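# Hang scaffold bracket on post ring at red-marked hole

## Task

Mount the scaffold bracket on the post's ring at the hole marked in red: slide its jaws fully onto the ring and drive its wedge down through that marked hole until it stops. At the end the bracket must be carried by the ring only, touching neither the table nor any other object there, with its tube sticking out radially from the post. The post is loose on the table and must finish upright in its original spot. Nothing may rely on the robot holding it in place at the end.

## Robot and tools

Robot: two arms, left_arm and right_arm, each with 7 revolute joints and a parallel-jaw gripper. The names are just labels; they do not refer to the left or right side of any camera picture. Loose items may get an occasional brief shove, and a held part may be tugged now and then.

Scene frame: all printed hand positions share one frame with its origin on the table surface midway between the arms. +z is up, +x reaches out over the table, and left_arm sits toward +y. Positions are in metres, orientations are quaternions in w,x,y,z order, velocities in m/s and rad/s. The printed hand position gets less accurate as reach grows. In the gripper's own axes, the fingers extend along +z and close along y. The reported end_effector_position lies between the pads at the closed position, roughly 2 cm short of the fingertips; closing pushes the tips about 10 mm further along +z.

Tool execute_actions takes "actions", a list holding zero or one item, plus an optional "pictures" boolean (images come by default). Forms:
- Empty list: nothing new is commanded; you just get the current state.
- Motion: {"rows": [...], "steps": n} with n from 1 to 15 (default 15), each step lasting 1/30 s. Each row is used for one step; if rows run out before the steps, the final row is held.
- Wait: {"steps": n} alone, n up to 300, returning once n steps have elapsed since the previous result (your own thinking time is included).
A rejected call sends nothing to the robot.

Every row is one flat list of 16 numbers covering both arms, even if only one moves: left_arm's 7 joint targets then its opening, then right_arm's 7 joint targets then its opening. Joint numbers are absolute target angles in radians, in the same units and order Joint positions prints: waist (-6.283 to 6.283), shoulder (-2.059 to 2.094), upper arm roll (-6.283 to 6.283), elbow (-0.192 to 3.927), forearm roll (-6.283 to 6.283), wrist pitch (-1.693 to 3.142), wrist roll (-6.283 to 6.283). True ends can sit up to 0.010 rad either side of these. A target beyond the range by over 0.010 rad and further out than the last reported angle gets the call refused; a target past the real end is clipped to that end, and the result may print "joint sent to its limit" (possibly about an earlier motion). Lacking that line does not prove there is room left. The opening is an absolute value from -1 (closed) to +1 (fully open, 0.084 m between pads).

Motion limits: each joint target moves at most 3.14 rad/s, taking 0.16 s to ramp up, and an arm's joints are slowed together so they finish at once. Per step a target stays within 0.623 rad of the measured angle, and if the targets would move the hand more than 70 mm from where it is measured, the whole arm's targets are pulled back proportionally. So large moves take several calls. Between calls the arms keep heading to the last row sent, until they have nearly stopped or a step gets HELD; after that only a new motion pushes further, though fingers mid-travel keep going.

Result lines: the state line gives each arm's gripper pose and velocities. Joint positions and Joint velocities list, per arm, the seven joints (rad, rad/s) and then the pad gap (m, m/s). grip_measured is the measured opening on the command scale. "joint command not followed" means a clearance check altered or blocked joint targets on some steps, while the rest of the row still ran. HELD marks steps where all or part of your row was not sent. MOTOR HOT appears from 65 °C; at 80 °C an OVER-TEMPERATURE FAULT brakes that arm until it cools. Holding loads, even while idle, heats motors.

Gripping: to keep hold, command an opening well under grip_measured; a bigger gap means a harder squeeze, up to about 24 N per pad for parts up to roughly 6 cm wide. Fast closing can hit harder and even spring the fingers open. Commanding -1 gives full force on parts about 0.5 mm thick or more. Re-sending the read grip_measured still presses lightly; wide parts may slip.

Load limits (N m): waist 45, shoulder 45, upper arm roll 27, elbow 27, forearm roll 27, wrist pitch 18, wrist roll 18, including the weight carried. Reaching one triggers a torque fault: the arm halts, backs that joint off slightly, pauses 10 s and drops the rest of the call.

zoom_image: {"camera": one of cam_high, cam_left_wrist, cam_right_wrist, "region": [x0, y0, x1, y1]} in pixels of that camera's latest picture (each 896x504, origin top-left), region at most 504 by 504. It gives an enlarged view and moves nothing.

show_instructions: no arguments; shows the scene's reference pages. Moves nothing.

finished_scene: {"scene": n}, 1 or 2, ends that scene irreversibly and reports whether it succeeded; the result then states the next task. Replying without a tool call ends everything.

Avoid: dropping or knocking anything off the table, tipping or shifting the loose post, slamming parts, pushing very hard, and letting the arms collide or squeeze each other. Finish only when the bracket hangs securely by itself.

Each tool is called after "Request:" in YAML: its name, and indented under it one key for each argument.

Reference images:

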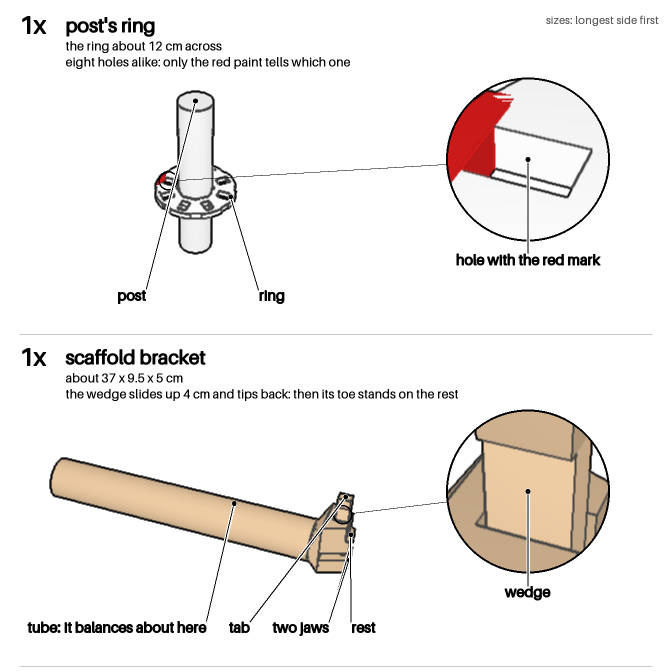

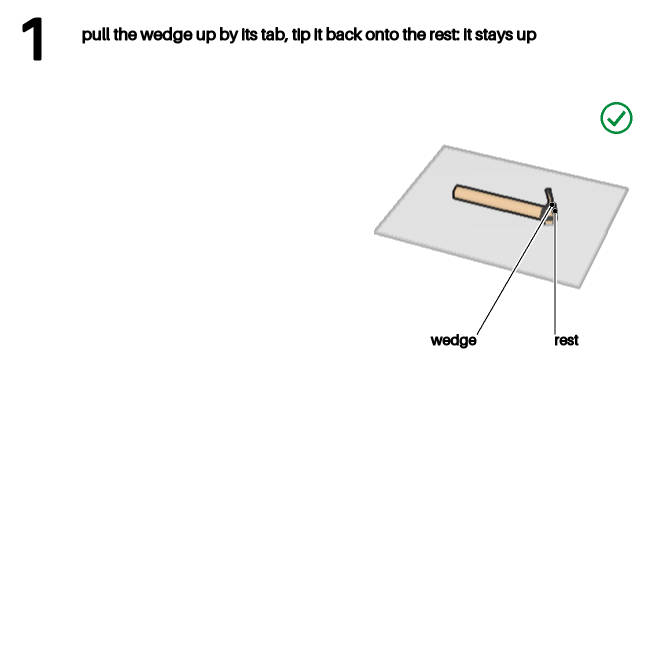

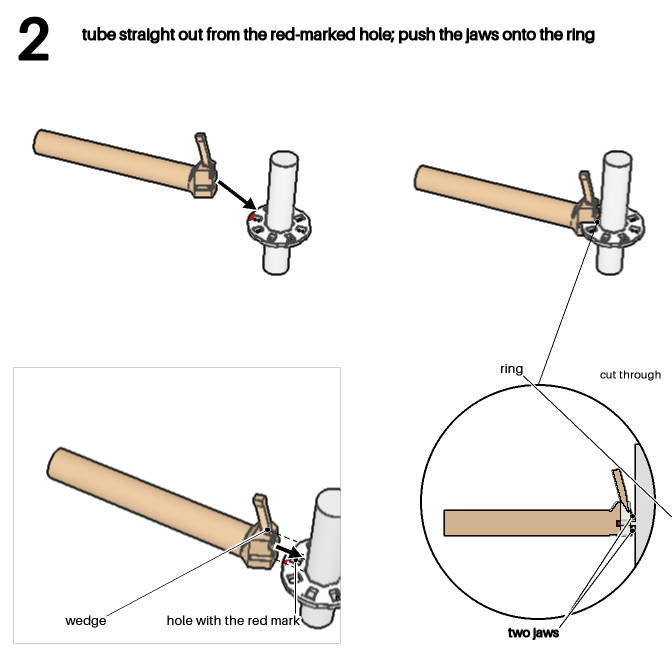

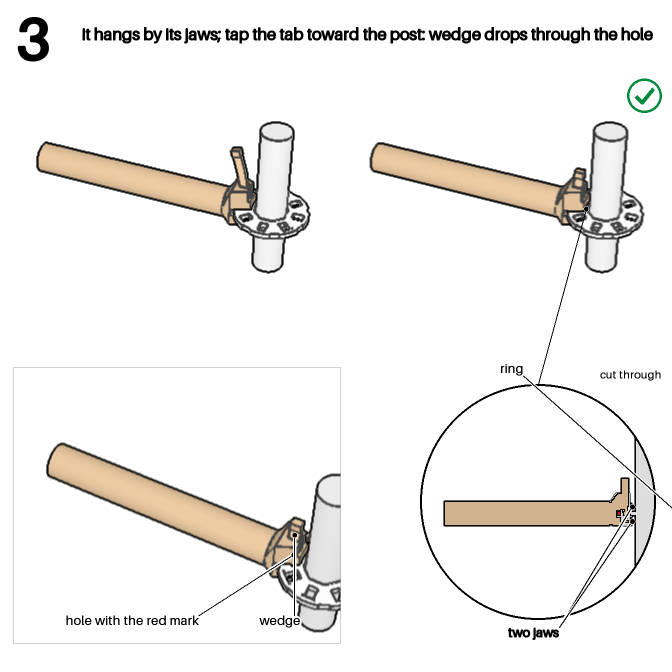

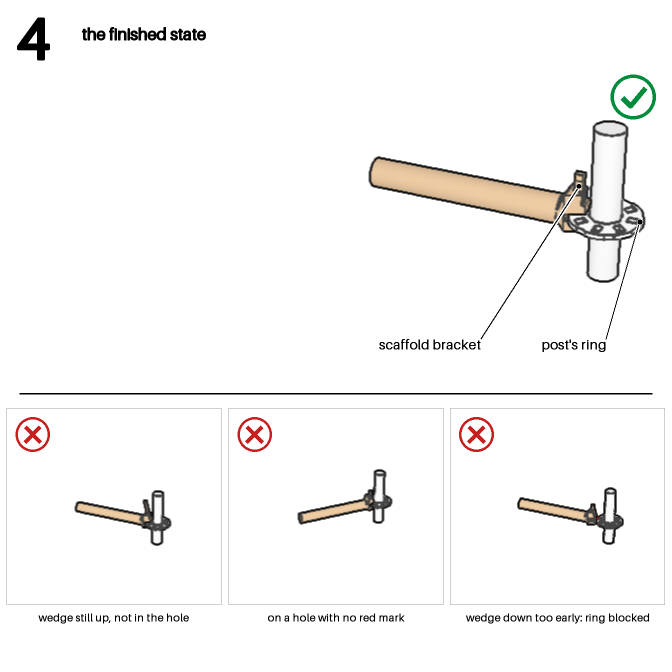

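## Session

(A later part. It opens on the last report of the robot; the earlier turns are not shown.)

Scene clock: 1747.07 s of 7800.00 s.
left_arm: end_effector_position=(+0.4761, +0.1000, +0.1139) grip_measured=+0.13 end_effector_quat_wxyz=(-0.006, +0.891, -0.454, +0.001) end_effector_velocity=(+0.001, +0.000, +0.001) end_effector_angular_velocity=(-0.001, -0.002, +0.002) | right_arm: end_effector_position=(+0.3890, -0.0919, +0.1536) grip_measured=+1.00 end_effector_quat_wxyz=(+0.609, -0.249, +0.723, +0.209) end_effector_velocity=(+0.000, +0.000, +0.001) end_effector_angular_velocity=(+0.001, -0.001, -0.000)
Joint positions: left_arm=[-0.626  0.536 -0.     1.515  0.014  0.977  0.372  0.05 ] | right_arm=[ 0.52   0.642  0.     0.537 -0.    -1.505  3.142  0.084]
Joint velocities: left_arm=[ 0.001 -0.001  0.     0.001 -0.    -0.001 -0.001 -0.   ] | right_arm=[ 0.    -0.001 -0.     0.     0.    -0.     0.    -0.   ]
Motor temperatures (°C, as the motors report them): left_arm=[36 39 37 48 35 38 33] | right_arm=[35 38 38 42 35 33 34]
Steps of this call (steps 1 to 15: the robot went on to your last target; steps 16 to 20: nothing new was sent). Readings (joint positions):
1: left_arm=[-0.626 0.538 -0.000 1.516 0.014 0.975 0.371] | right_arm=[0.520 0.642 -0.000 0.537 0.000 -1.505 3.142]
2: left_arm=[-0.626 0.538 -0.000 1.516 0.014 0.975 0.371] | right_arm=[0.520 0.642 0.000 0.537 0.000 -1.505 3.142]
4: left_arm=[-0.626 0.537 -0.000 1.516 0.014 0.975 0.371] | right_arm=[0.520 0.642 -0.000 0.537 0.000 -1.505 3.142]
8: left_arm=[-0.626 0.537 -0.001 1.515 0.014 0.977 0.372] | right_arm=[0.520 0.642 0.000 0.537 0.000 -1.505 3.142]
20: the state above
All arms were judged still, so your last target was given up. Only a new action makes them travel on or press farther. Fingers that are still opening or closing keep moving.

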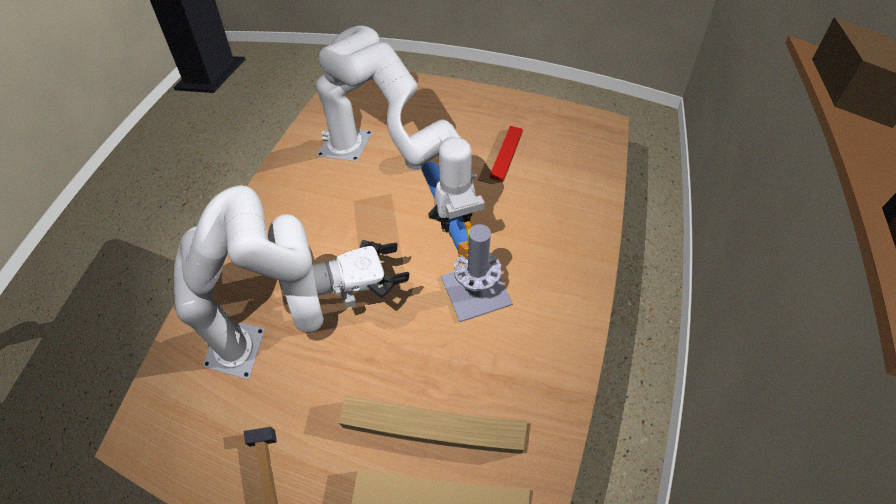

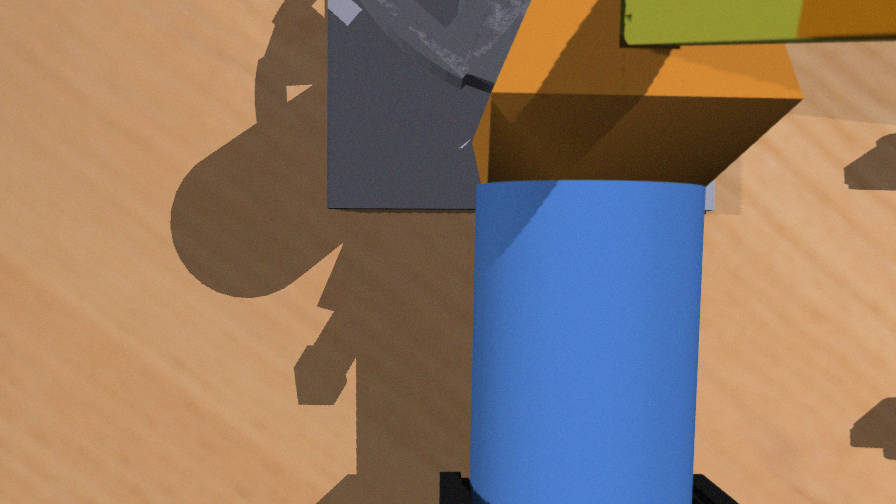

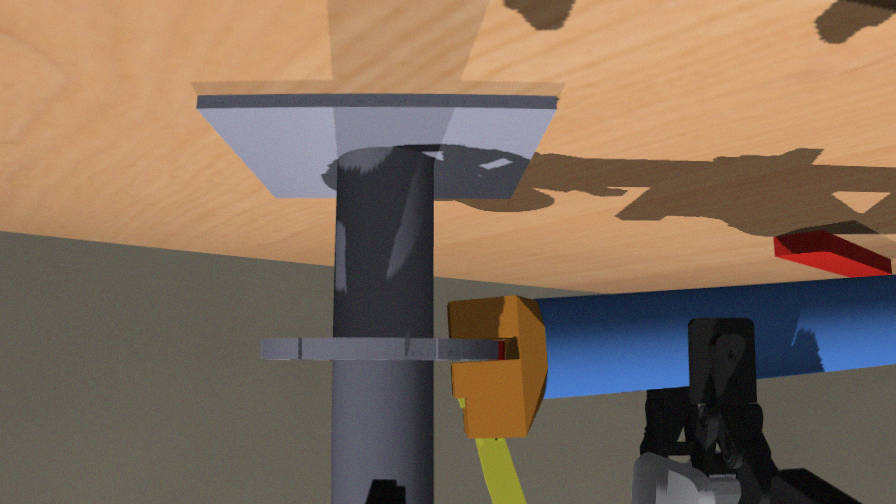

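Request:
execute_actions:
  actions:
    - {"rows": [[-0.6257,0.5355,0,1.5169,0.0145,0.9761,0.3718,-1,0.52,0.6422,0,0.5374,0,-1.5048,3.1416,1],[-0.6257,0.5352,0,1.5171,0.0145,0.9767,0.3718,-1,0.52,0.6422,0,0.5374,0,-1.5048,3.1416,1],[-0.6257,0.5349,0,1.5174,0.0145,0.9773,0.3718,-1,0.52,0.6422,0,0.5374,0,-1.5048,3.1416,1],[-0.6257,0.5345,0,1.5176,0.0145,0.9778,0.3718,-1,0.52,0.6422,0,0.5374,0,-1.5048,3.1416,1],[-0.6257,0.5342,0,1.5179,0.0145,0.9784,0.3718,-1,0.52,0.6422,0,0.5374,0,-1.5048,3.1416,1],[-0.6257,0.5339,0,1.5182,0.0145,0.979,0.3718,-1,0.52,0.6422,0,0.5374,0,-1.5048,3.1416,1],[-0.6257,0.5336,0,1.5184,0.0145,0.9795,0.3718,-1,0.52,0.6422,0,0.5374,0,-1.5048,3.1416,1],[-0.6257,0.5332,0,1.5187,0.0145,0.9801,0.3718,-1,0.52,0.6422,0,0.5374,0,-1.5048,3.1416,1],[-0.6257,0.5329,0,1.5189,0.0145,0.9807,0.3718,-1,0.52,0.6422,0,0.5374,0,-1.5048,3.1416,1]], "steps": 15}
  pictures: false

Request:
execute_actions:
  actions:
    - {"steps": 30}

Request:
zoom_image:
  camera: "cam_right_wrist"
  region: [420, 320, 560, 380]

Scene clock: 1763.20 s of 7800.00 s.
left_arm: end_effector_position=(+0.4772, +0.0998, +0.1171) grip_measured=+0.13 end_effector_quat_wxyz=(-0.006, +0.891, -0.454, +0.003) end_effector_velocity=(-0.000, -0.000, +0.000) end_effector_angular_velocity=(+0.000, +0.001, -0.000) | right_arm: end_effector_position=(+0.3890, -0.0919, +0.1536) grip_measured=+1.00 end_effector_quat_wxyz=(+0.609, -0.249, +0.723, +0.209) end_effector_velocity=(-0.001, +0.001, +0.000) end_effector_angular_velocity=(+0.001, +0.000, +0.002)
Joint positions: left_arm=[-0.626  0.533 -0.     1.519  0.015  0.981  0.372  0.05 ] | right_arm=[ 0.52   0.642  0.     0.537  0.    -1.505  3.142  0.084]
Joint velocities: left_arm=[-0.    -0.    -0.     0.     0.     0.001 -0.001 -0.   ] | right_arm=[ 0.001 -0.001 -0.    -0.    -0.001  0.     0.001  0.   ]
Motor temperatures (°C, as the motors report them): left_arm=[36 40 37 51 35 39 33] | right_arm=[35 38 38 42 35 33 34]
Steps of this call (steps 1 to 90: nothing new was sent; then 12.63 s passed at rest; steps 91 to 105: all 15 steps of this action). Readings (joint positions):
91: left_arm=[-0.626 0.536 0.000 1.517 0.015 0.976 0.372] | right_arm=[0.520 0.642 0.000 0.537 0.000 -1.505 3.142]
92: left_arm=[-0.626 0.535 0.000 1.517 0.015 0.976 0.372] | right_arm=[0.520 0.642 -0.000 0.537 -0.000 -1.505 3.142]
94: left_arm=[-0.626 0.535 -0.000 1.517 0.014 0.977 0.372] | right_arm=[0.520 0.642 -0.000 0.537 0.000 -1.505 3.142]
98: left_arm=[-0.626 0.534 -0.000 1.518 0.015 0.978 0.372] | right_arm=[0.520 0.642 0.000 0.537 -0.000 -1.505 3.142]
105: the state above

Scene clock: 1764.20 s of 7800.00 s.
left_arm: end_effector_position=(+0.4772, +0.0998, +0.1172) grip_measured=+0.13 end_effector_quat_wxyz=(-0.006, +0.891, -0.454, +0.003) end_effector_velocity=(-0.000, -0.000, -0.000) end_effector_angular_velocity=(+0.000, +0.000, -0.000) | right_arm: end_effector_position=(+0.3890, -0.0919, +0.1536) grip_measured=+1.00 end_effector_quat_wxyz=(+0.609, -0.249, +0.723, +0.209) end_effector_velocity=(-0.000, +0.000, -0.001) end_effector_angular_velocity=(-0.000, +0.002, +0.001)
Joint positions: left_arm=[-0.626  0.533 -0.     1.519  0.014  0.981  0.372  0.05 ] | right_arm=[ 0.52   0.642  0.     0.537 -0.    -1.505  3.142  0.084]
Joint velocities: left_arm=[-0. -0.  0. -0. -0.  0.  0. -0.] | right_arm=[ 0.     0.001  0.001 -0.    -0.     0.     0.    -0.   ]
Motor temperatures (°C, as the motors report them): left_arm=[36 40 37 51 35 39 33] | right_arm=[35 38 38 42 35 33 34]
Steps of this call (steps 1 to 15: the robot went on to your last target; steps 16 to 30: nothing new was sent). Readings (joint positions):
1: left_arm=[-0.626 0.533 -0.000 1.519 0.014 0.981 0.372] | right_arm=[0.520 0.642 -0.000 0.537 0.000 -1.505 3.142]
2: left_arm=[-0.626 0.533 -0.000 1.519 0.014 0.981 0.372] | right_arm=[0.520 0.642 0.000 0.537 -0.000 -1.505 3.142]
4: left_arm=[-0.626 0.533 -0.000 1.519 0.014 0.981 0.372] | right_arm=[0.520 0.642 -0.000 0.537 -0.000 -1.505 3.142]
8: left_arm=[-0.626 0.533 -0.000 1.519 0.014 0.981 0.372] | right_arm=[0.520 0.642 -0.000 0.537 0.000 -1.505 3.142]
30: the state above
All arms were judged still, so your last target was given up. Only a new action makes them travel on or press farther. Fingers that are still opening or closing keep moving.

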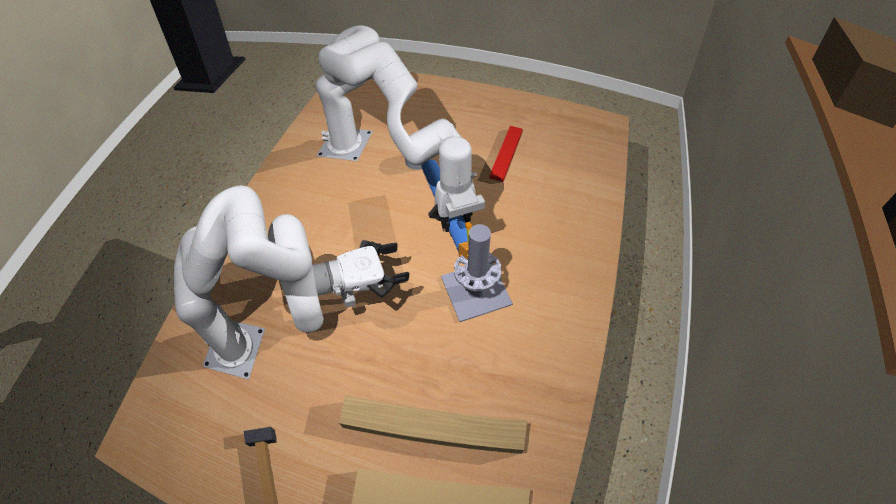

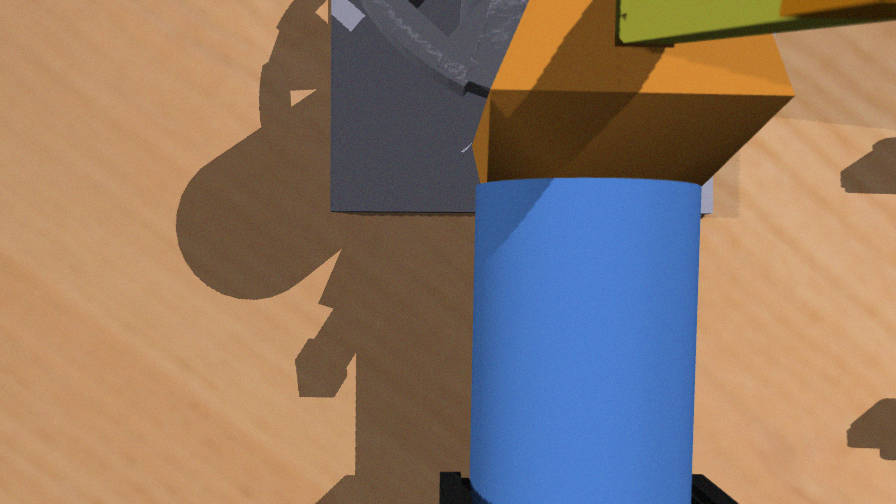

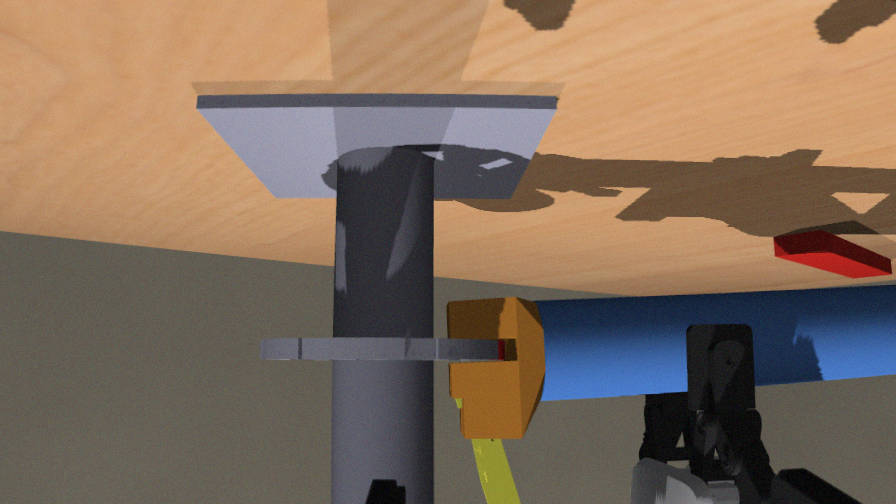

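Region (420, 320, 560, 380) of cam_right_wrist's 896x504 image, scaled by 3.600, with more detail than that image has; it fills the top 216 rows of this view, and the rest is white.

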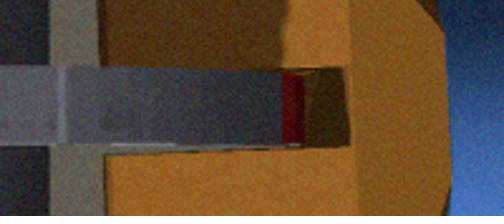

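Request:
execute_actions:
  actions: []

Scene clock: 1791.60 s of 7800.00 s.
left_arm: end_effector_position=(+0.4772, +0.0998, +0.1172) grip_measured=+0.13 end_effector_quat_wxyz=(-0.006, +0.891, -0.454, +0.003) end_effector_velocity=(-0.000, -0.000, -0.000) end_effector_angular_velocity=(+0.000, +0.001, -0.002) | right_arm: end_effector_position=(+0.3890, -0.0919, +0.1536) grip_measured=+1.00 end_effector_quat_wxyz=(+0.609, -0.249, +0.723, +0.209) end_effector_velocity=(+0.000, -0.000, -0.000) end_effector_angular_velocity=(-0.001, -0.000, -0.000)
Joint positions: left_arm=[-0.626  0.533 -0.     1.519  0.014  0.981  0.372  0.05 ] | right_arm=[ 0.52   0.642 -0.     0.537 -0.    -1.505  3.142  0.084]
Joint velocities: left_arm=[-0.     0.    -0.    -0.001 -0.     0.     0.002 -0.   ] | right_arm=[-0.     0.    -0.     0.    -0.     0.    -0.001 -0.   ]
Motor temperatures (°C, as the motors report them): left_arm=[36 40 37 52 35 39 33] | right_arm=[35 38 38 42 35 33 34]
Steps of this call (steps 1 to 90: nothing new was sent; then 24.40 s passed at rest). Readings (joint positions):
1: left_arm=[-0.626 0.533 -0.000 1.519 0.014 0.981 0.372] | right_arm=[0.520 0.642 -0.000 0.537 0.000 -1.505 3.142]
2: left_arm=[-0.626 0.533 -0.000 1.519 0.014 0.981 0.372] | right_arm=[0.520 0.642 0.000 0.537 0.000 -1.505 3.142]
4: left_arm=[-0.626 0.533 -0.000 1.519 0.014 0.981 0.372] | right_arm=[0.520 0.642 0.000 0.537 0.000 -1.505 3.142]
8: left_arm=[-0.626 0.533 -0.000 1.519 0.014 0.981 0.372] | right_arm=[0.520 0.642 0.000 0.537 -0.000 -1.505 3.142]
90: the state above

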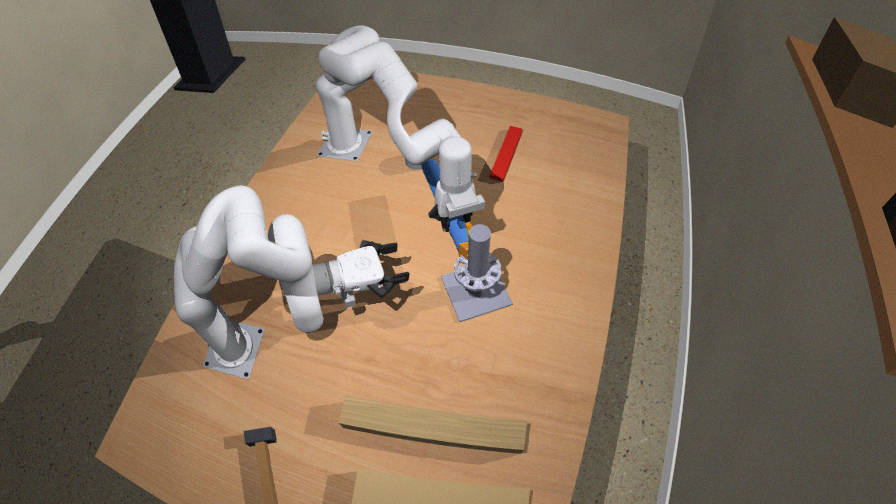

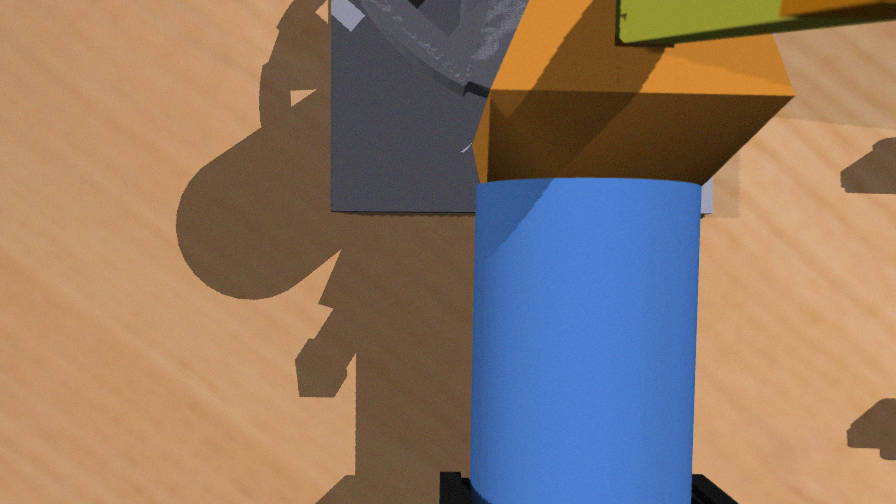

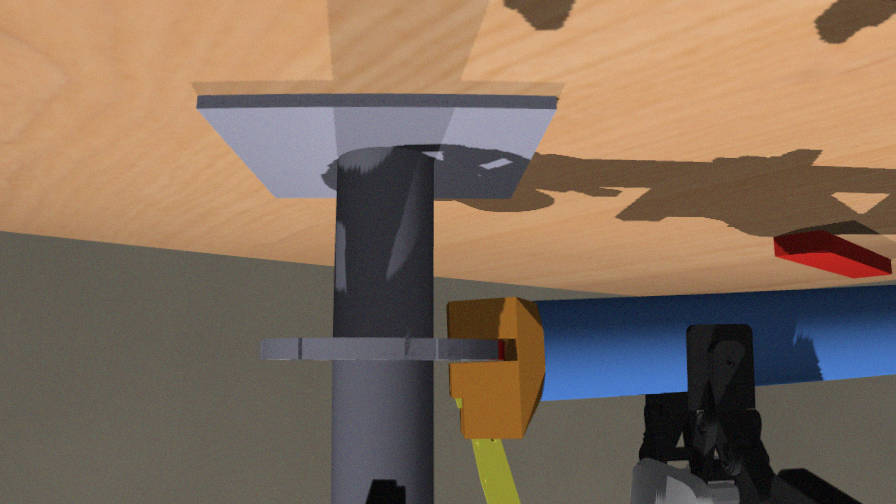

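Request:
execute_actions:
  actions:
    - {"rows": [[-0.6263,0.5347,0,1.5247,0.0145,0.9847,0.3712,-1,0.52,0.6422,0,0.5374,0,-1.5048,3.1416,1],[-0.6263,0.5347,0,1.5247,0.0145,0.9847,0.3712,-1,0.52,0.6422,0,0.5374,0,-1.5048,3.1416,1],[-0.6263,0.5347,0,1.5247,0.0145,0.9847,0.3712,-1,0.52,0.6422,0,0.5374,0,-1.5048,3.1416,1],[-0.6263,0.5347,0,1.5247,0.0145,0.9847,0.3712,-1,0.52,0.6422,0,0.5374,0,-1.5048,3.1416,1],[-0.6270,0.5378,0,1.5296,0.0145,0.9865,0.3705,-1,0.52,0.6422,0,0.5374,0,-1.5048,3.1416,1],[-0.6270,0.5378,0,1.5296,0.0145,0.9865,0.3705,-1,0.52,0.6422,0,0.5374,0,-1.5048,3.1416,1],[-0.6270,0.5378,0,1.5296,0.0145,0.9865,0.3705,-1,0.52,0.6422,0,0.5374,0,-1.5048,3.1416,1],[-0.6270,0.5378,0,1.5296,0.0145,0.9865,0.3705,-1,0.52,0.6422,0,0.5374,0,-1.5048,3.1416,1],[-0.6277,0.5409,0,1.5344,0.0145,0.9882,0.3698,-1,0.52,0.6422,0,0.5374,0,-1.5048,3.1416,1]], "steps": 15}
  pictures: false

Request:
execute_actions:
  actions:
    - {"steps": 30}

Request:
zoom_image:
  camera: "cam_right_wrist"
  region: [420, 320, 560, 380]

Scene clock: 1813.80 s of 7800.00 s.
left_arm: end_effector_position=(+0.4790, +0.0978, +0.1181) grip_measured=+0.13 end_effector_quat_wxyz=(-0.006, +0.891, -0.453, +0.003) end_effector_velocity=(-0.000, -0.000, -0.001) end_effector_angular_velocity=(+0.002, +0.003, -0.000) | right_arm: end_effector_position=(+0.3890, -0.0919, +0.1536) grip_measured=+1.00 end_effector_quat_wxyz=(+0.609, -0.249, +0.723, +0.209) end_effector_velocity=(-0.000, +0.000, -0.001) end_effector_angular_velocity=(-0.001, +0.001, -0.000)
Joint positions: left_arm=[-0.627  0.541  0.     1.534  0.015  0.988  0.37   0.05 ] | right_arm=[ 0.52   0.642  0.     0.537 -0.    -1.505  3.142  0.084]
Joint velocities: left_arm=[-0.002  0.004  0.001  0.004 -0.     0.004 -0.     0.   ] | right_arm=[ 0.001  0.001 -0.     0.     0.001  0.    -0.    -0.   ]
Motor temperatures (°C, as the motors report them): left_arm=[36 41 37 53 35 39 33] | right_arm=[35 38 38 42 35 33 34]
Steps of this call (steps 1 to 90: nothing new was sent; then 18.70 s passed at rest; steps 91 to 105: all 15 steps of this action). Readings (joint positions):
91: left_arm=[-0.626 0.533 0.000 1.519 0.014 0.981 0.372] | right_arm=[0.520 0.642 -0.000 0.537 -0.000 -1.505 3.142]
92: left_arm=[-0.626 0.533 0.000 1.520 0.015 0.982 0.372] | right_arm=[0.520 0.642 -0.000 0.537 -0.000 -1.505 3.142]
94: left_arm=[-0.626 0.534 0.000 1.522 0.015 0.984 0.371] | right_arm=[0.520 0.642 -0.000 0.537 -0.000 -1.505 3.142]
98: left_arm=[-0.626 0.537 0.000 1.528 0.015 0.986 0.371] | right_arm=[0.520 0.642 -0.000 0.537 0.000 -1.505 3.142]
105: the state above

Scene clock: 1814.80 s of 7800.00 s.
left_arm: end_effector_position=(+0.4789, +0.0976, +0.1180) grip_measured=+0.13 end_effector_quat_wxyz=(-0.006, +0.891, -0.453, +0.003) end_effector_velocity=(+0.000, -0.001, +0.001) end_effector_angular_velocity=(-0.001, -0.001, -0.001) | right_arm: end_effector_position=(+0.3890, -0.0919, +0.1536) grip_measured=+1.00 end_effector_quat_wxyz=(+0.609, -0.249, +0.723, +0.209) end_effector_velocity=(-0.000, +0.000, +0.001) end_effector_angular_velocity=(+0.001, -0.000, +0.000)
Joint positions: left_arm=[-0.628  0.541  0.     1.534  0.015  0.988  0.37   0.05 ] | right_arm=[ 0.52   0.642 -0.     0.537  0.    -1.505  3.142  0.084]
Joint velocities: left_arm=[-0.001 -0.    -0.001  0.002 -0.    -0.     0.    -0.   ] | right_arm=[ 0.001 -0.001 -0.     0.    -0.     0.     0.001  0.   ]
Motor temperatures (°C, as the motors report them): left_arm=[36 41 37 53 35 39 33] | right_arm=[35 38 38 42 35 33 34]
Steps of this call (steps 1 to 15: the robot went on to your last target; steps 16 to 30: nothing new was sent). Readings (joint positions):
1: left_arm=[-0.627 0.541 0.000 1.534 0.015 0.988 0.370] | right_arm=[0.520 0.642 -0.000 0.537 -0.000 -1.505 3.142]
2: left_arm=[-0.627 0.541 0.000 1.534 0.015 0.988 0.370] | right_arm=[0.520 0.642 0.000 0.537 -0.000 -1.505 3.142]
4: left_arm=[-0.627 0.541 0.000 1.534 0.015 0.988 0.370] | right_arm=[0.520 0.642 0.000 0.537 0.000 -1.505 3.142]
8: left_arm=[-0.627 0.541 0.000 1.534 0.015 0.988 0.370] | right_arm=[0.520 0.642 -0.000 0.537 0.000 -1.505 3.142]
30: the state above
All arms were judged still, so your last target was given up. Only a new action makes them travel on or press farther. Fingers that are still opening or closing keep moving.

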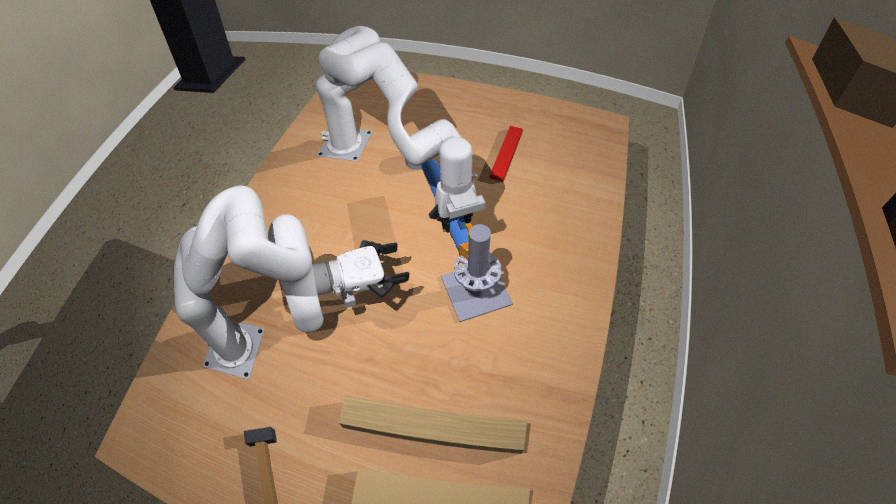

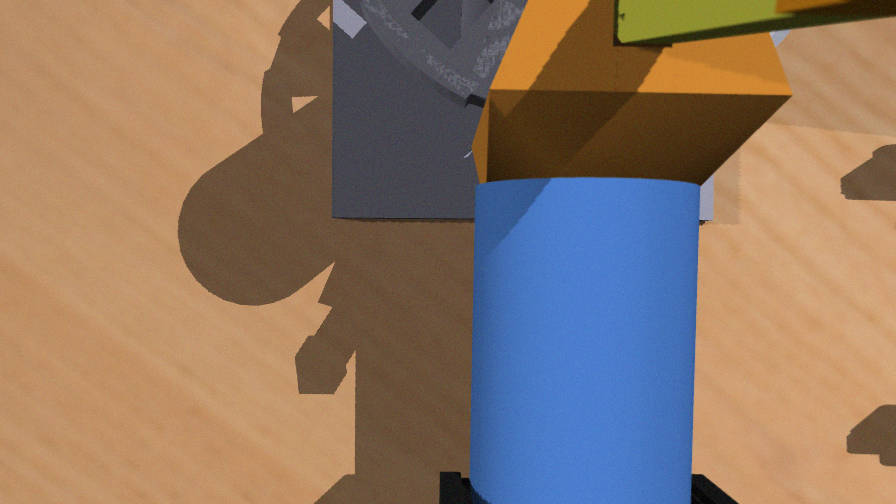

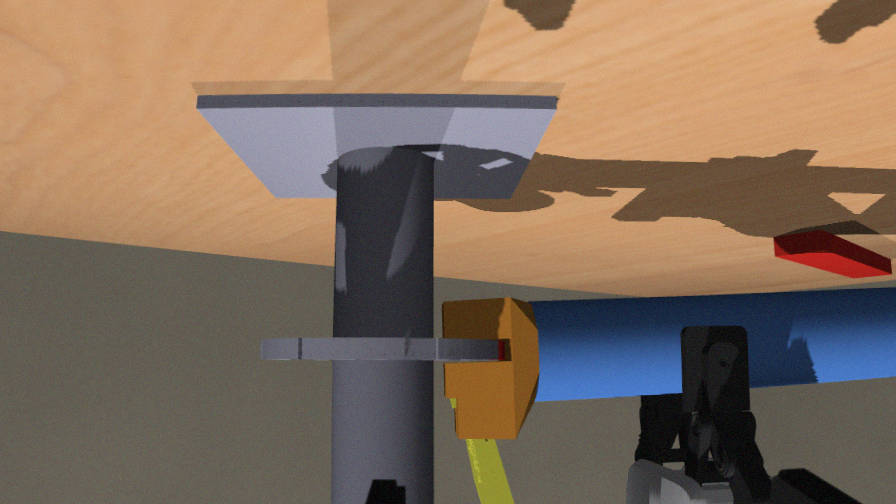

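Region (420, 320, 560, 380) of cam_right_wrist's 896x504 image, scaled by 3.600, with more detail than that image has; it fills the top 216 rows of this view, and the rest is white.

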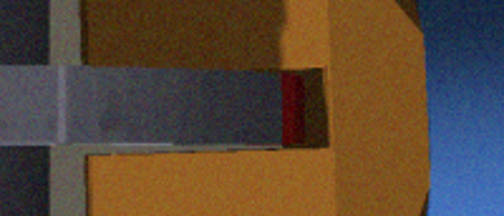

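Request:
execute_actions:
  actions:
    - {"rows": [[-0.6277,0.5409,0,1.5344,0.0145,0.9882,0.3698,-1,0.514,0.646,0,0.549,-0.014,-1.4996,3.144,0.6],[-0.6277,0.5409,0,1.5344,0.0145,0.9882,0.3698,-1,0.507,0.650,0,0.565,-0.032,-1.4927,3.147,0.2],[-0.6277,0.5409,0,1.5344,0.0145,0.9882,0.3698,-1,0.499,0.654,0,0.580,-0.051,-1.4858,3.150,-0.2],[-0.6277,0.5409,0,1.5344,0.0145,0.9882,0.3698,-1,0.4915,0.6583,0,0.5957,-0.069,-1.4789,3.153,-0.6],[-0.6277,0.5409,0,1.5344,0.0145,0.9882,0.3698,-1,0.484,0.6626,0,0.6113,-0.0875,-1.472,3.1565,-1],[-0.6277,0.5409,0,1.5344,0.0145,0.9882,0.3698,-1,0.4763,0.6669,0,0.6268,-0.106,-1.465,3.16,-1],[-0.6277,0.5409,0,1.5344,0.0145,0.9882,0.3698,-1,0.4686,0.6712,0,0.6423,-0.124,-1.458,3.163,-1],[-0.6277,0.5409,0,1.5344,0.0145,0.9882,0.3698,-1,0.461,0.6755,0,0.6579,-0.143,-1.451,3.166,-1],[-0.6277,0.5409,0,1.5344,0.0145,0.9882,0.3698,-1,0.4534,0.6798,0,0.6734,-0.161,-1.444,3.169,-1],[-0.6277,0.5409,0,1.5344,0.0145,0.9882,0.3698,-1,0.4458,0.684,0,0.689,-0.18,-1.437,3.172,-1],[-0.6277,0.5409,0,1.5344,0.0145,0.9882,0.3698,-1,0.4382,0.6883,0,0.7045,-0.198,-1.4305,3.175,-1],[-0.6277,0.5409,0,1.5344,0.0145,0.9882,0.3698,-1,0.4306,0.6926,0,0.72,-0.2165,-1.4236,3.178,-1],[-0.6277,0.5409,0,1.5344,0.0145,0.9882,0.3698,-1,0.423,0.6969,0,0.7356,-0.235,-1.4167,3.1816,-1],[-0.6277,0.5409,0,1.5344,0.0145,0.9882,0.3698,-1,0.4154,0.7012,0,0.7512,-0.253,-1.41,3.185,-1],[-0.6277,0.5409,0,1.5344,0.0145,0.9882,0.3698,-1,0.4078,0.7055,0,0.7667,-0.272,-1.403,3.188,-1]], "steps": 15}
  pictures: false

Request:
execute_actions:
  actions:
    - {"rows": [[-0.6277,0.5409,0,1.5344,0.0145,0.9882,0.3698,-1,0.4002,0.7098,0,0.7823,-0.290,-1.396,3.191,-1],[-0.6277,0.5409,0,1.5344,0.0145,0.9882,0.3698,-1,0.3926,0.7141,0,0.7978,-0.3086,-1.389,3.194,-1],[-0.6277,0.5409,0,1.5344,0.0145,0.9882,0.3698,-1,0.385,0.7184,0,0.8134,-0.327,-1.382,3.197,-1],[-0.6277,0.5409,0,1.5344,0.0145,0.9882,0.3698,-1,0.3774,0.7227,0,0.8289,-0.3455,-1.375,3.200,-1],[-0.6277,0.5409,0,1.5344,0.0145,0.9882,0.3698,-1,0.3697,0.727,0,0.8445,-0.364,-1.368,3.2035,-1],[-0.6277,0.5409,0,1.5344,0.0145,0.9882,0.3698,-1,0.3621,0.7313,0,0.86,-0.382,-1.361,3.2067,-1],[-0.6277,0.5409,0,1.5344,0.0145,0.9882,0.3698,-1,0.3545,0.7355,0,0.8756,-0.4007,-1.3545,3.21,-1],[-0.6277,0.5409,0,1.5344,0.0145,0.9882,0.3698,-1,0.3469,0.7398,0,0.8911,-0.419,-1.3476,3.213,-1],[-0.6277,0.5409,0,1.5344,0.0145,0.9882,0.3698,-1,0.3393,0.7441,0,0.9067,-0.4376,-1.3406,3.216,-1],[-0.6277,0.5409,0,1.5344,0.0145,0.9882,0.3698,-1,0.3336,0.7474,0,0.9183,-0.4514,-1.3355,3.2184,-1],[-0.6277,0.5409,0,1.5344,0.0145,0.9882,0.3698,-1,0.3298,0.7495,0,0.9261,-0.4606,-1.332,3.22,-1]], "steps": 15}
  pictures: false

Request:
execute_actions:
  actions:
    - {"steps": 20}

Scene clock: 1935.30 s of 7800.00 s.
left_arm: end_effector_position=(+0.4789, +0.0974, +0.1181) grip_measured=+0.13 end_effector_quat_wxyz=(-0.006, +0.891, -0.454, +0.003) end_effector_velocity=(-0.000, -0.000, -0.000) end_effector_angular_velocity=(+0.000, +0.001, -0.001) | right_arm: end_effector_position=(+0.4243, -0.0582, +0.1635) grip_measured=-1.00 end_effector_quat_wxyz=(+0.609, -0.275, +0.697, +0.262) end_effector_velocity=(+0.090, +0.074, +0.031) end_effector_angular_velocity=(+0.097, -0.076, +0.308)
Joint positions: left_arm=[-0.628  0.541  0.     1.534  0.015  0.988  0.37   0.05 ] | right_arm=[ 0.434  0.691 -0.     0.713 -0.208 -1.427  3.177  0.   ]
Joint velocities: left_arm=[-0.    -0.    -0.    -0.001  0.     0.     0.    -0.   ] | right_arm=[-0.227  0.127  0.001  0.462 -0.547  0.202  0.096  0.   ]
Motor temperatures (°C, as the motors report them): left_arm=[36 41 37 55 35 40 33] | right_arm=[35 38 38 42 35 33 34]
Steps of this call (steps 1 to 90: nothing new was sent; then 117.00 s passed at rest; steps 91 to 105: all 15 steps of this action). Readings (joint positions):
91: left_arm=[-0.628 0.541 0.000 1.534 0.015 0.988 0.370] | right_arm=[0.520 0.642 0.000 0.537 -0.000 -1.505 3.142]
92: left_arm=[-0.628 0.541 0.000 1.534 0.015 0.988 0.370] | right_arm=[0.519 0.643 0.000 0.540 -0.003 -1.504 3.142]
94: left_arm=[-0.628 0.541 0.000 1.534 0.015 0.988 0.370] | right_arm=[0.512 0.647 0.000 0.554 -0.021 -1.497 3.145]
98: left_arm=[-0.628 0.541 0.000 1.534 0.015 0.988 0.370] | right_arm=[0.486 0.661 -0.000 0.607 -0.082 -1.474 3.156]
105: the state above

Scene clock: 1935.80 s of 7800.00 s.
left_arm: end_effector_position=(+0.4789, +0.0974, +0.1181) grip_measured=+0.13 end_effector_quat_wxyz=(-0.006, +0.891, -0.454, +0.003) end_effector_velocity=(-0.000, +0.000, -0.000) end_effector_angular_velocity=(+0.001, +0.001, -0.001) | right_arm: end_effector_position=(+0.4627, -0.0345, +0.1773) grip_measured=-1.00 end_effector_quat_wxyz=(+0.608, -0.323, +0.660, +0.299) end_effector_velocity=(+0.012, +0.012, +0.003) end_effector_angular_velocity=(-0.008, -0.019, +0.076)
Joint positions: left_arm=[-0.628  0.541  0.     1.534  0.015  0.988  0.37   0.05 ] | right_arm=[ 0.334  0.747 -0.001  0.918 -0.45  -1.336  3.218  0.   ]
Joint velocities: left_arm=[ 0.    -0.     0.    -0.001 -0.     0.     0.001 -0.   ] | right_arm=[-0.046  0.029  0.006  0.094 -0.125  0.047  0.024  0.   ]
Motor temperatures (°C, as the motors report them): left_arm=[36 41 37 55 35 40 33] | right_arm=[35 38 38 42 35 33 34]
Steps of this call (steps 1 to 15: all 15 steps of this action). Readings (joint positions):
1: left_arm=[-0.628 0.541 0.000 1.534 0.015 0.988 0.370] | right_arm=[0.426 0.695 -0.000 0.728 -0.226 -1.420 3.180]
2: left_arm=[-0.628 0.541 0.000 1.534 0.015 0.988 0.370] | right_arm=[0.419 0.699 -0.000 0.744 -0.245 -1.413 3.183]
4: left_arm=[-0.628 0.541 0.000 1.534 0.015 0.988 0.370] | right_arm=[0.404 0.708 -0.000 0.775 -0.281 -1.399 3.189]
8: left_arm=[-0.628 0.541 0.000 1.534 0.015 0.988 0.370] | right_arm=[0.373 0.725 -0.000 0.837 -0.355 -1.371 3.202]
15: the state above

Scene clock: 1936.47 s of 7800.00 s.
left_arm: end_effector_position=(+0.4789, +0.0974, +0.1181) grip_measured=+0.13 end_effector_quat_wxyz=(-0.006, +0.891, -0.454, +0.003) end_effector_velocity=(-0.000, -0.000, +0.000) end_effector_angular_velocity=(-0.000, -0.000, -0.000) | right_arm: end_effector_position=(+0.4636, -0.0331, +0.1776) grip_measured=-1.00 end_effector_quat_wxyz=(+0.608, -0.326, +0.658, +0.301) end_effector_velocity=(-0.000, +0.000, -0.001) end_effector_angular_velocity=(-0.002, +0.000, +0.001)
Joint positions: left_arm=[-0.628  0.541  0.     1.534  0.015  0.988  0.37   0.05 ] | right_arm=[ 0.33   0.749  0.     0.926 -0.461 -1.332  3.22   0.   ]
Joint velocities: left_arm=[-0.  0. -0.  0. -0.  0. -0.  0.] | right_arm=[ 0.001  0.001 -0.     0.     0.     0.    -0.001  0.   ]
Motor temperatures (°C, as the motors report them): left_arm=[36 41 37 55 35 40 33] | right_arm=[35 38 38 42 35 33 34]
Steps of this call (steps 1 to 20: the robot went on to your last target). Readings (joint positions):
1: left_arm=[-0.628 0.541 0.000 1.534 0.015 0.988 0.370] | right_arm=[0.332 0.748 -0.001 0.920 -0.453 -1.335 3.219]
2: left_arm=[-0.628 0.541 0.000 1.534 0.015 0.988 0.370] | right_arm=[0.332 0.748 -0.000 0.922 -0.455 -1.334 3.219]
4: left_arm=[-0.628 0.541 0.000 1.534 0.015 0.988 0.370] | right_arm=[0.331 0.749 0.000 0.924 -0.458 -1.333 3.220]
8: left_arm=[-0.628 0.541 0.000 1.534 0.015 0.988 0.370] | right_arm=[0.330 0.749 0.000 0.925 -0.460 -1.332 3.220]
20: the state above

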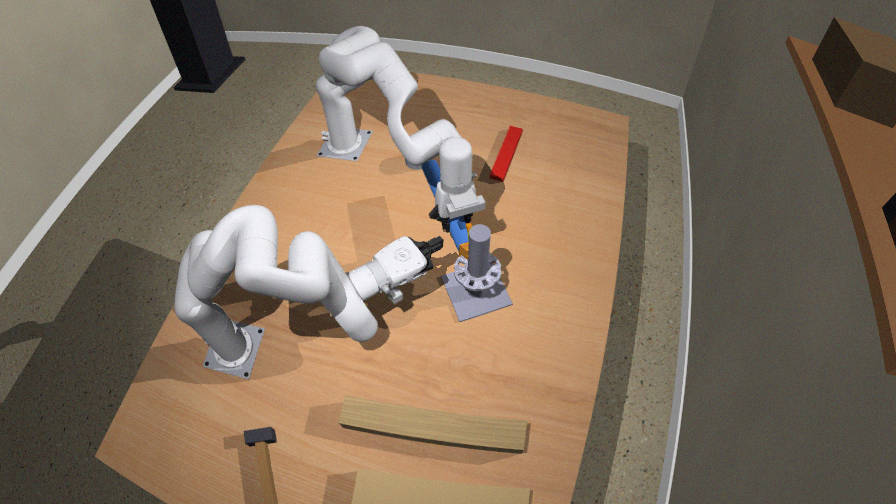

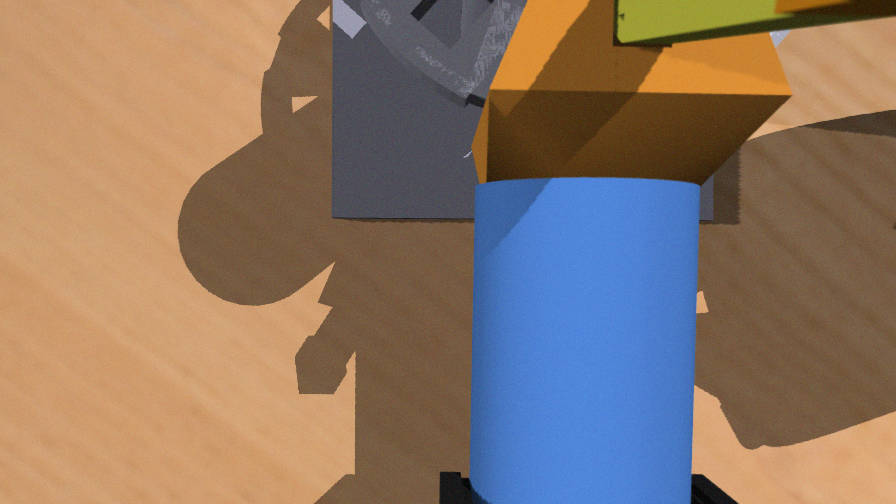

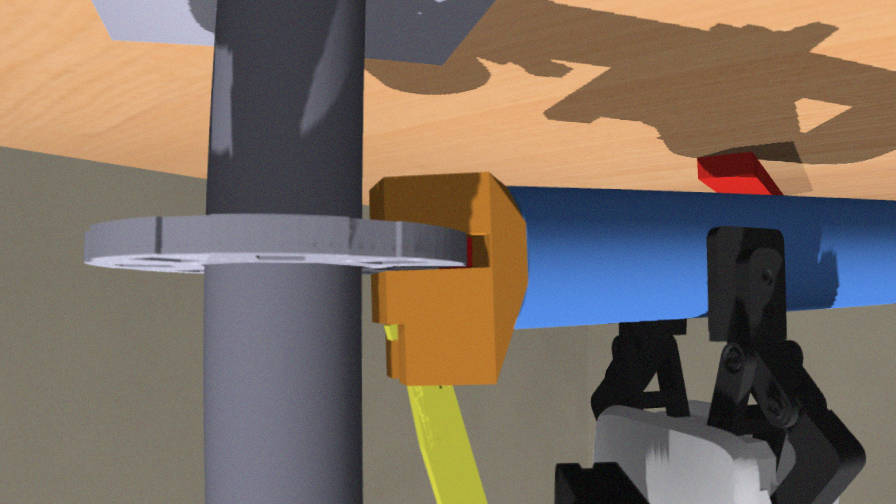

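Request:
execute_actions:
  actions:
    - {"rows": [[-0.6277,0.5409,0,1.5344,0.0145,0.9882,0.3698,-1,0.333,0.7545,0,0.9389,-0.4583,-1.3246,3.2227,-1],[-0.6277,0.5409,0,1.5344,0.0145,0.9882,0.3698,-1,0.3363,0.7595,0,0.9516,-0.456,-1.3173,3.2254,-1],[-0.6277,0.5409,0,1.5344,0.0145,0.9882,0.3698,-1,0.3395,0.7645,0,0.9644,-0.4537,-1.3099,3.228,-1],[-0.6277,0.5409,0,1.5344,0.0145,0.9882,0.3698,-1,0.3427,0.7695,0,0.9771,-0.4514,-1.3025,3.2307,-1],[-0.6277,0.5409,0,1.5344,0.0145,0.9882,0.3698,-1,0.346,0.7745,0,0.9899,-0.4491,-1.2952,3.2334,-1],[-0.6277,0.5409,0,1.5344,0.0145,0.9882,0.3698,-1,0.3492,0.7795,0,1.0026,-0.4468,-1.2878,3.2361,-1],[-0.6277,0.5409,0,1.5344,0.0145,0.9882,0.3698,-1,0.3524,0.7845,0,1.0154,-0.4445,-1.2804,3.2388,-1],[-0.6277,0.5409,0,1.5344,0.0145,0.9882,0.3698,-1,0.3556,0.7895,0,1.0281,-0.4422,-1.2731,3.2414,-1],[-0.6277,0.5409,0,1.5344,0.0145,0.9882,0.3698,-1,0.3589,0.7945,0,1.0409,-0.4399,-1.2657,3.2441,-1],[-0.6277,0.5409,0,1.5344,0.0145,0.9882,0.3698,-1,0.3621,0.7995,0,1.0537,-0.4376,-1.2584,3.2468,-1],[-0.6277,0.5409,0,1.5344,0.0145,0.9882,0.3698,-1,0.3653,0.8044,0,1.0664,-0.4352,-1.251,3.2495,-1],[-0.6277,0.5409,0,1.5344,0.0145,0.9882,0.3698,-1,0.3686,0.8094,0,1.0792,-0.4329,-1.2436,3.2522,-1]], "steps": 15}
  pictures: false

Request:
execute_actions:
  actions:
    - {"steps": 15}

Scene clock: 1957.83 s of 7800.00 s.
left_arm: end_effector_position=(+0.4789, +0.0974, +0.1181) grip_measured=+0.13 end_effector_quat_wxyz=(-0.006, +0.891, -0.454, +0.003) end_effector_velocity=(+0.000, -0.001, +0.001) end_effector_angular_velocity=(-0.001, -0.001, -0.000) | right_arm: end_effector_position=(+0.4871, -0.0017, +0.1769) grip_measured=-1.00 end_effector_quat_wxyz=(+0.608, -0.327, +0.658, +0.301) end_effector_velocity=(+0.021, +0.040, +0.002) end_effector_angular_velocity=(+0.004, -0.001, +0.009)
Joint positions: left_arm=[-0.628  0.541 -0.     1.534  0.015  0.988  0.37   0.05 ] | right_arm=[ 0.366  0.804  0.001  1.067 -0.435 -1.251  3.249  0.   ]
Joint velocities: left_arm=[ 0.    -0.    -0.001  0.002  0.    -0.    -0.001  0.   ] | right_arm=[0.044 0.059 0.006 0.157 0.028 0.091 0.031 0.   ]
Motor temperatures (°C, as the motors report them): left_arm=[36 41 37 55 35 40 33] | right_arm=[35 38 38 42 35 33 34]
Steps of this call (steps 1 to 15: the robot went on to your last target; steps 16 to 90: nothing new was sent; then 17.87 s passed at rest; steps 91 to 105: all 15 steps of this action). Readings (joint positions):
91: left_arm=[-0.628 0.541 0.000 1.534 0.015 0.988 0.370] | right_arm=[0.330 0.750 -0.000 0.926 -0.461 -1.332 3.220]
92: left_arm=[-0.628 0.541 -0.000 1.534 0.015 0.988 0.370] | right_arm=[0.330 0.751 -0.000 0.929 -0.460 -1.330 3.221]
94: left_arm=[-0.628 0.541 -0.000 1.534 0.015 0.988 0.370] | right_arm=[0.334 0.756 -0.000 0.943 -0.457 -1.322 3.224]
98: left_arm=[-0.628 0.541 -0.000 1.534 0.015 0.988 0.370] | right_arm=[0.345 0.774 0.000 0.988 -0.450 -1.297 3.233]
105: the state above

Scene clock: 1958.33 s of 7800.00 s.
left_arm: end_effector_position=(+0.4789, +0.0974, +0.1181) grip_measured=+0.13 end_effector_quat_wxyz=(-0.006, +0.891, -0.454, +0.003) end_effector_velocity=(-0.000, -0.001, -0.000) end_effector_angular_velocity=(-0.001, +0.001, -0.000) | right_arm: end_effector_position=(+0.4894, +0.0007, +0.1767) grip_measured=-1.00 end_effector_quat_wxyz=(+0.608, -0.327, +0.658, +0.301) end_effector_velocity=(+0.000, +0.000, +0.000) end_effector_angular_velocity=(+0.001, +0.000, +0.001)
Joint positions: left_arm=[-0.628  0.541  0.     1.534  0.014  0.988  0.37   0.05 ] | right_arm=[ 0.369  0.809 -0.     1.079 -0.433 -1.244  3.252  0.   ]
Joint velocities: left_arm=[ 0.    -0.    -0.001 -0.    -0.    -0.    -0.001 -0.   ] | right_arm=[-0.     0.001  0.001  0.001 -0.001  0.     0.001  0.   ]
Motor temperatures (°C, as the motors report them): left_arm=[36 41 37 55 35 40 33] | right_arm=[35 38 38 42 35 33 34]
Steps of this call (steps 1 to 15: the robot went on to your last target). Readings (joint positions):
1: left_arm=[-0.628 0.541 -0.000 1.534 0.015 0.988 0.370] | right_arm=[0.367 0.806 0.001 1.071 -0.435 -1.249 3.250]
2: left_arm=[-0.628 0.541 -0.000 1.534 0.015 0.988 0.370] | right_arm=[0.367 0.807 0.000 1.073 -0.434 -1.247 3.251]
4: left_arm=[-0.628 0.541 -0.000 1.534 0.015 0.988 0.370] | right_arm=[0.368 0.808 0.000 1.076 -0.433 -1.245 3.252]
8: left_arm=[-0.628 0.541 -0.000 1.534 0.015 0.988 0.370] | right_arm=[0.368 0.809 -0.000 1.078 -0.433 -1.244 3.252]
15: the state above

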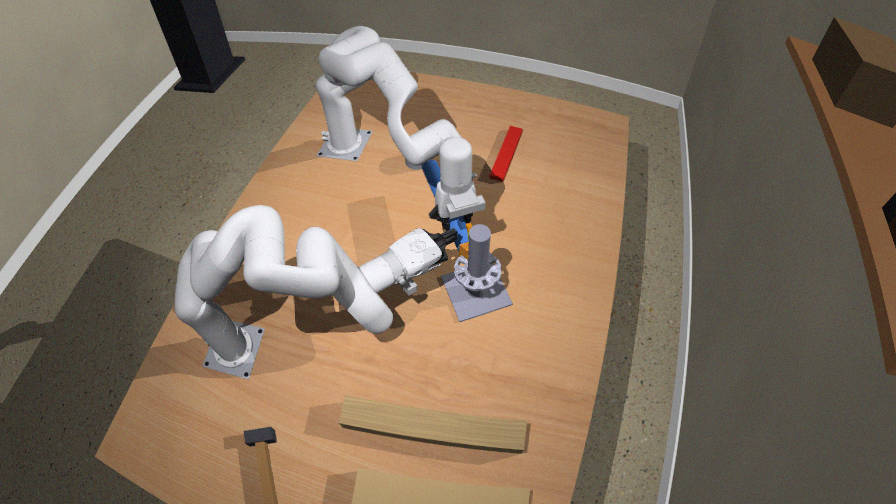

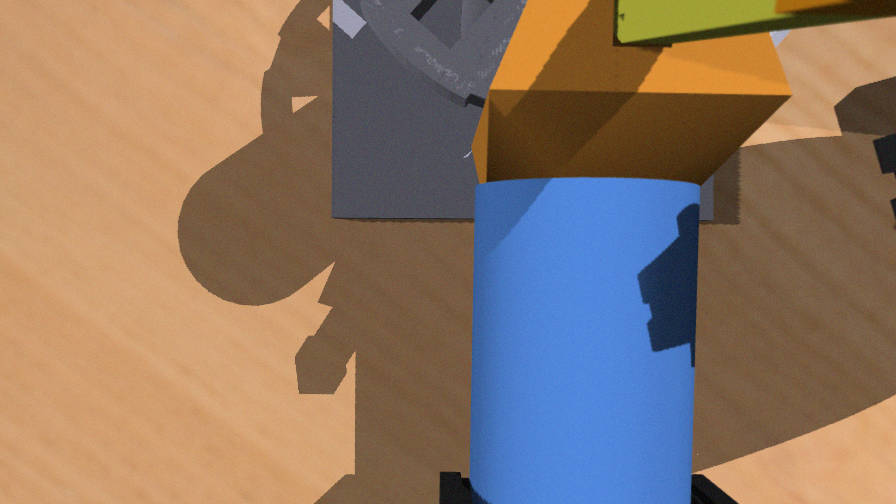

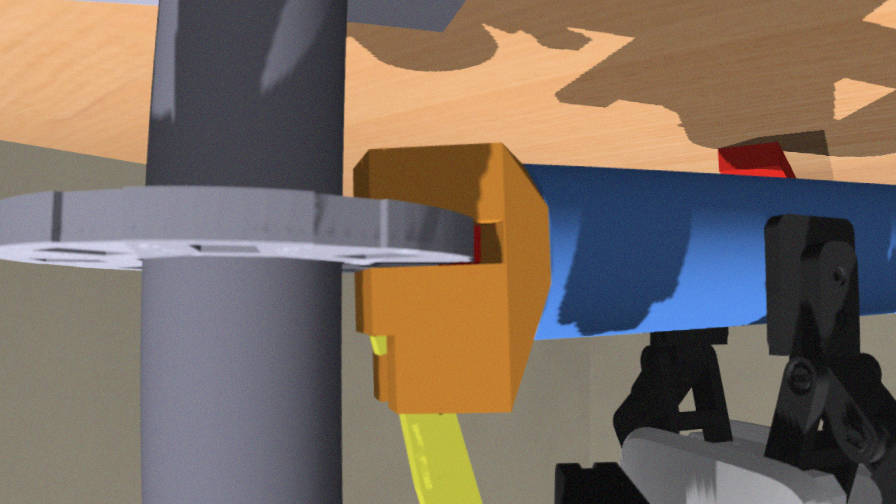

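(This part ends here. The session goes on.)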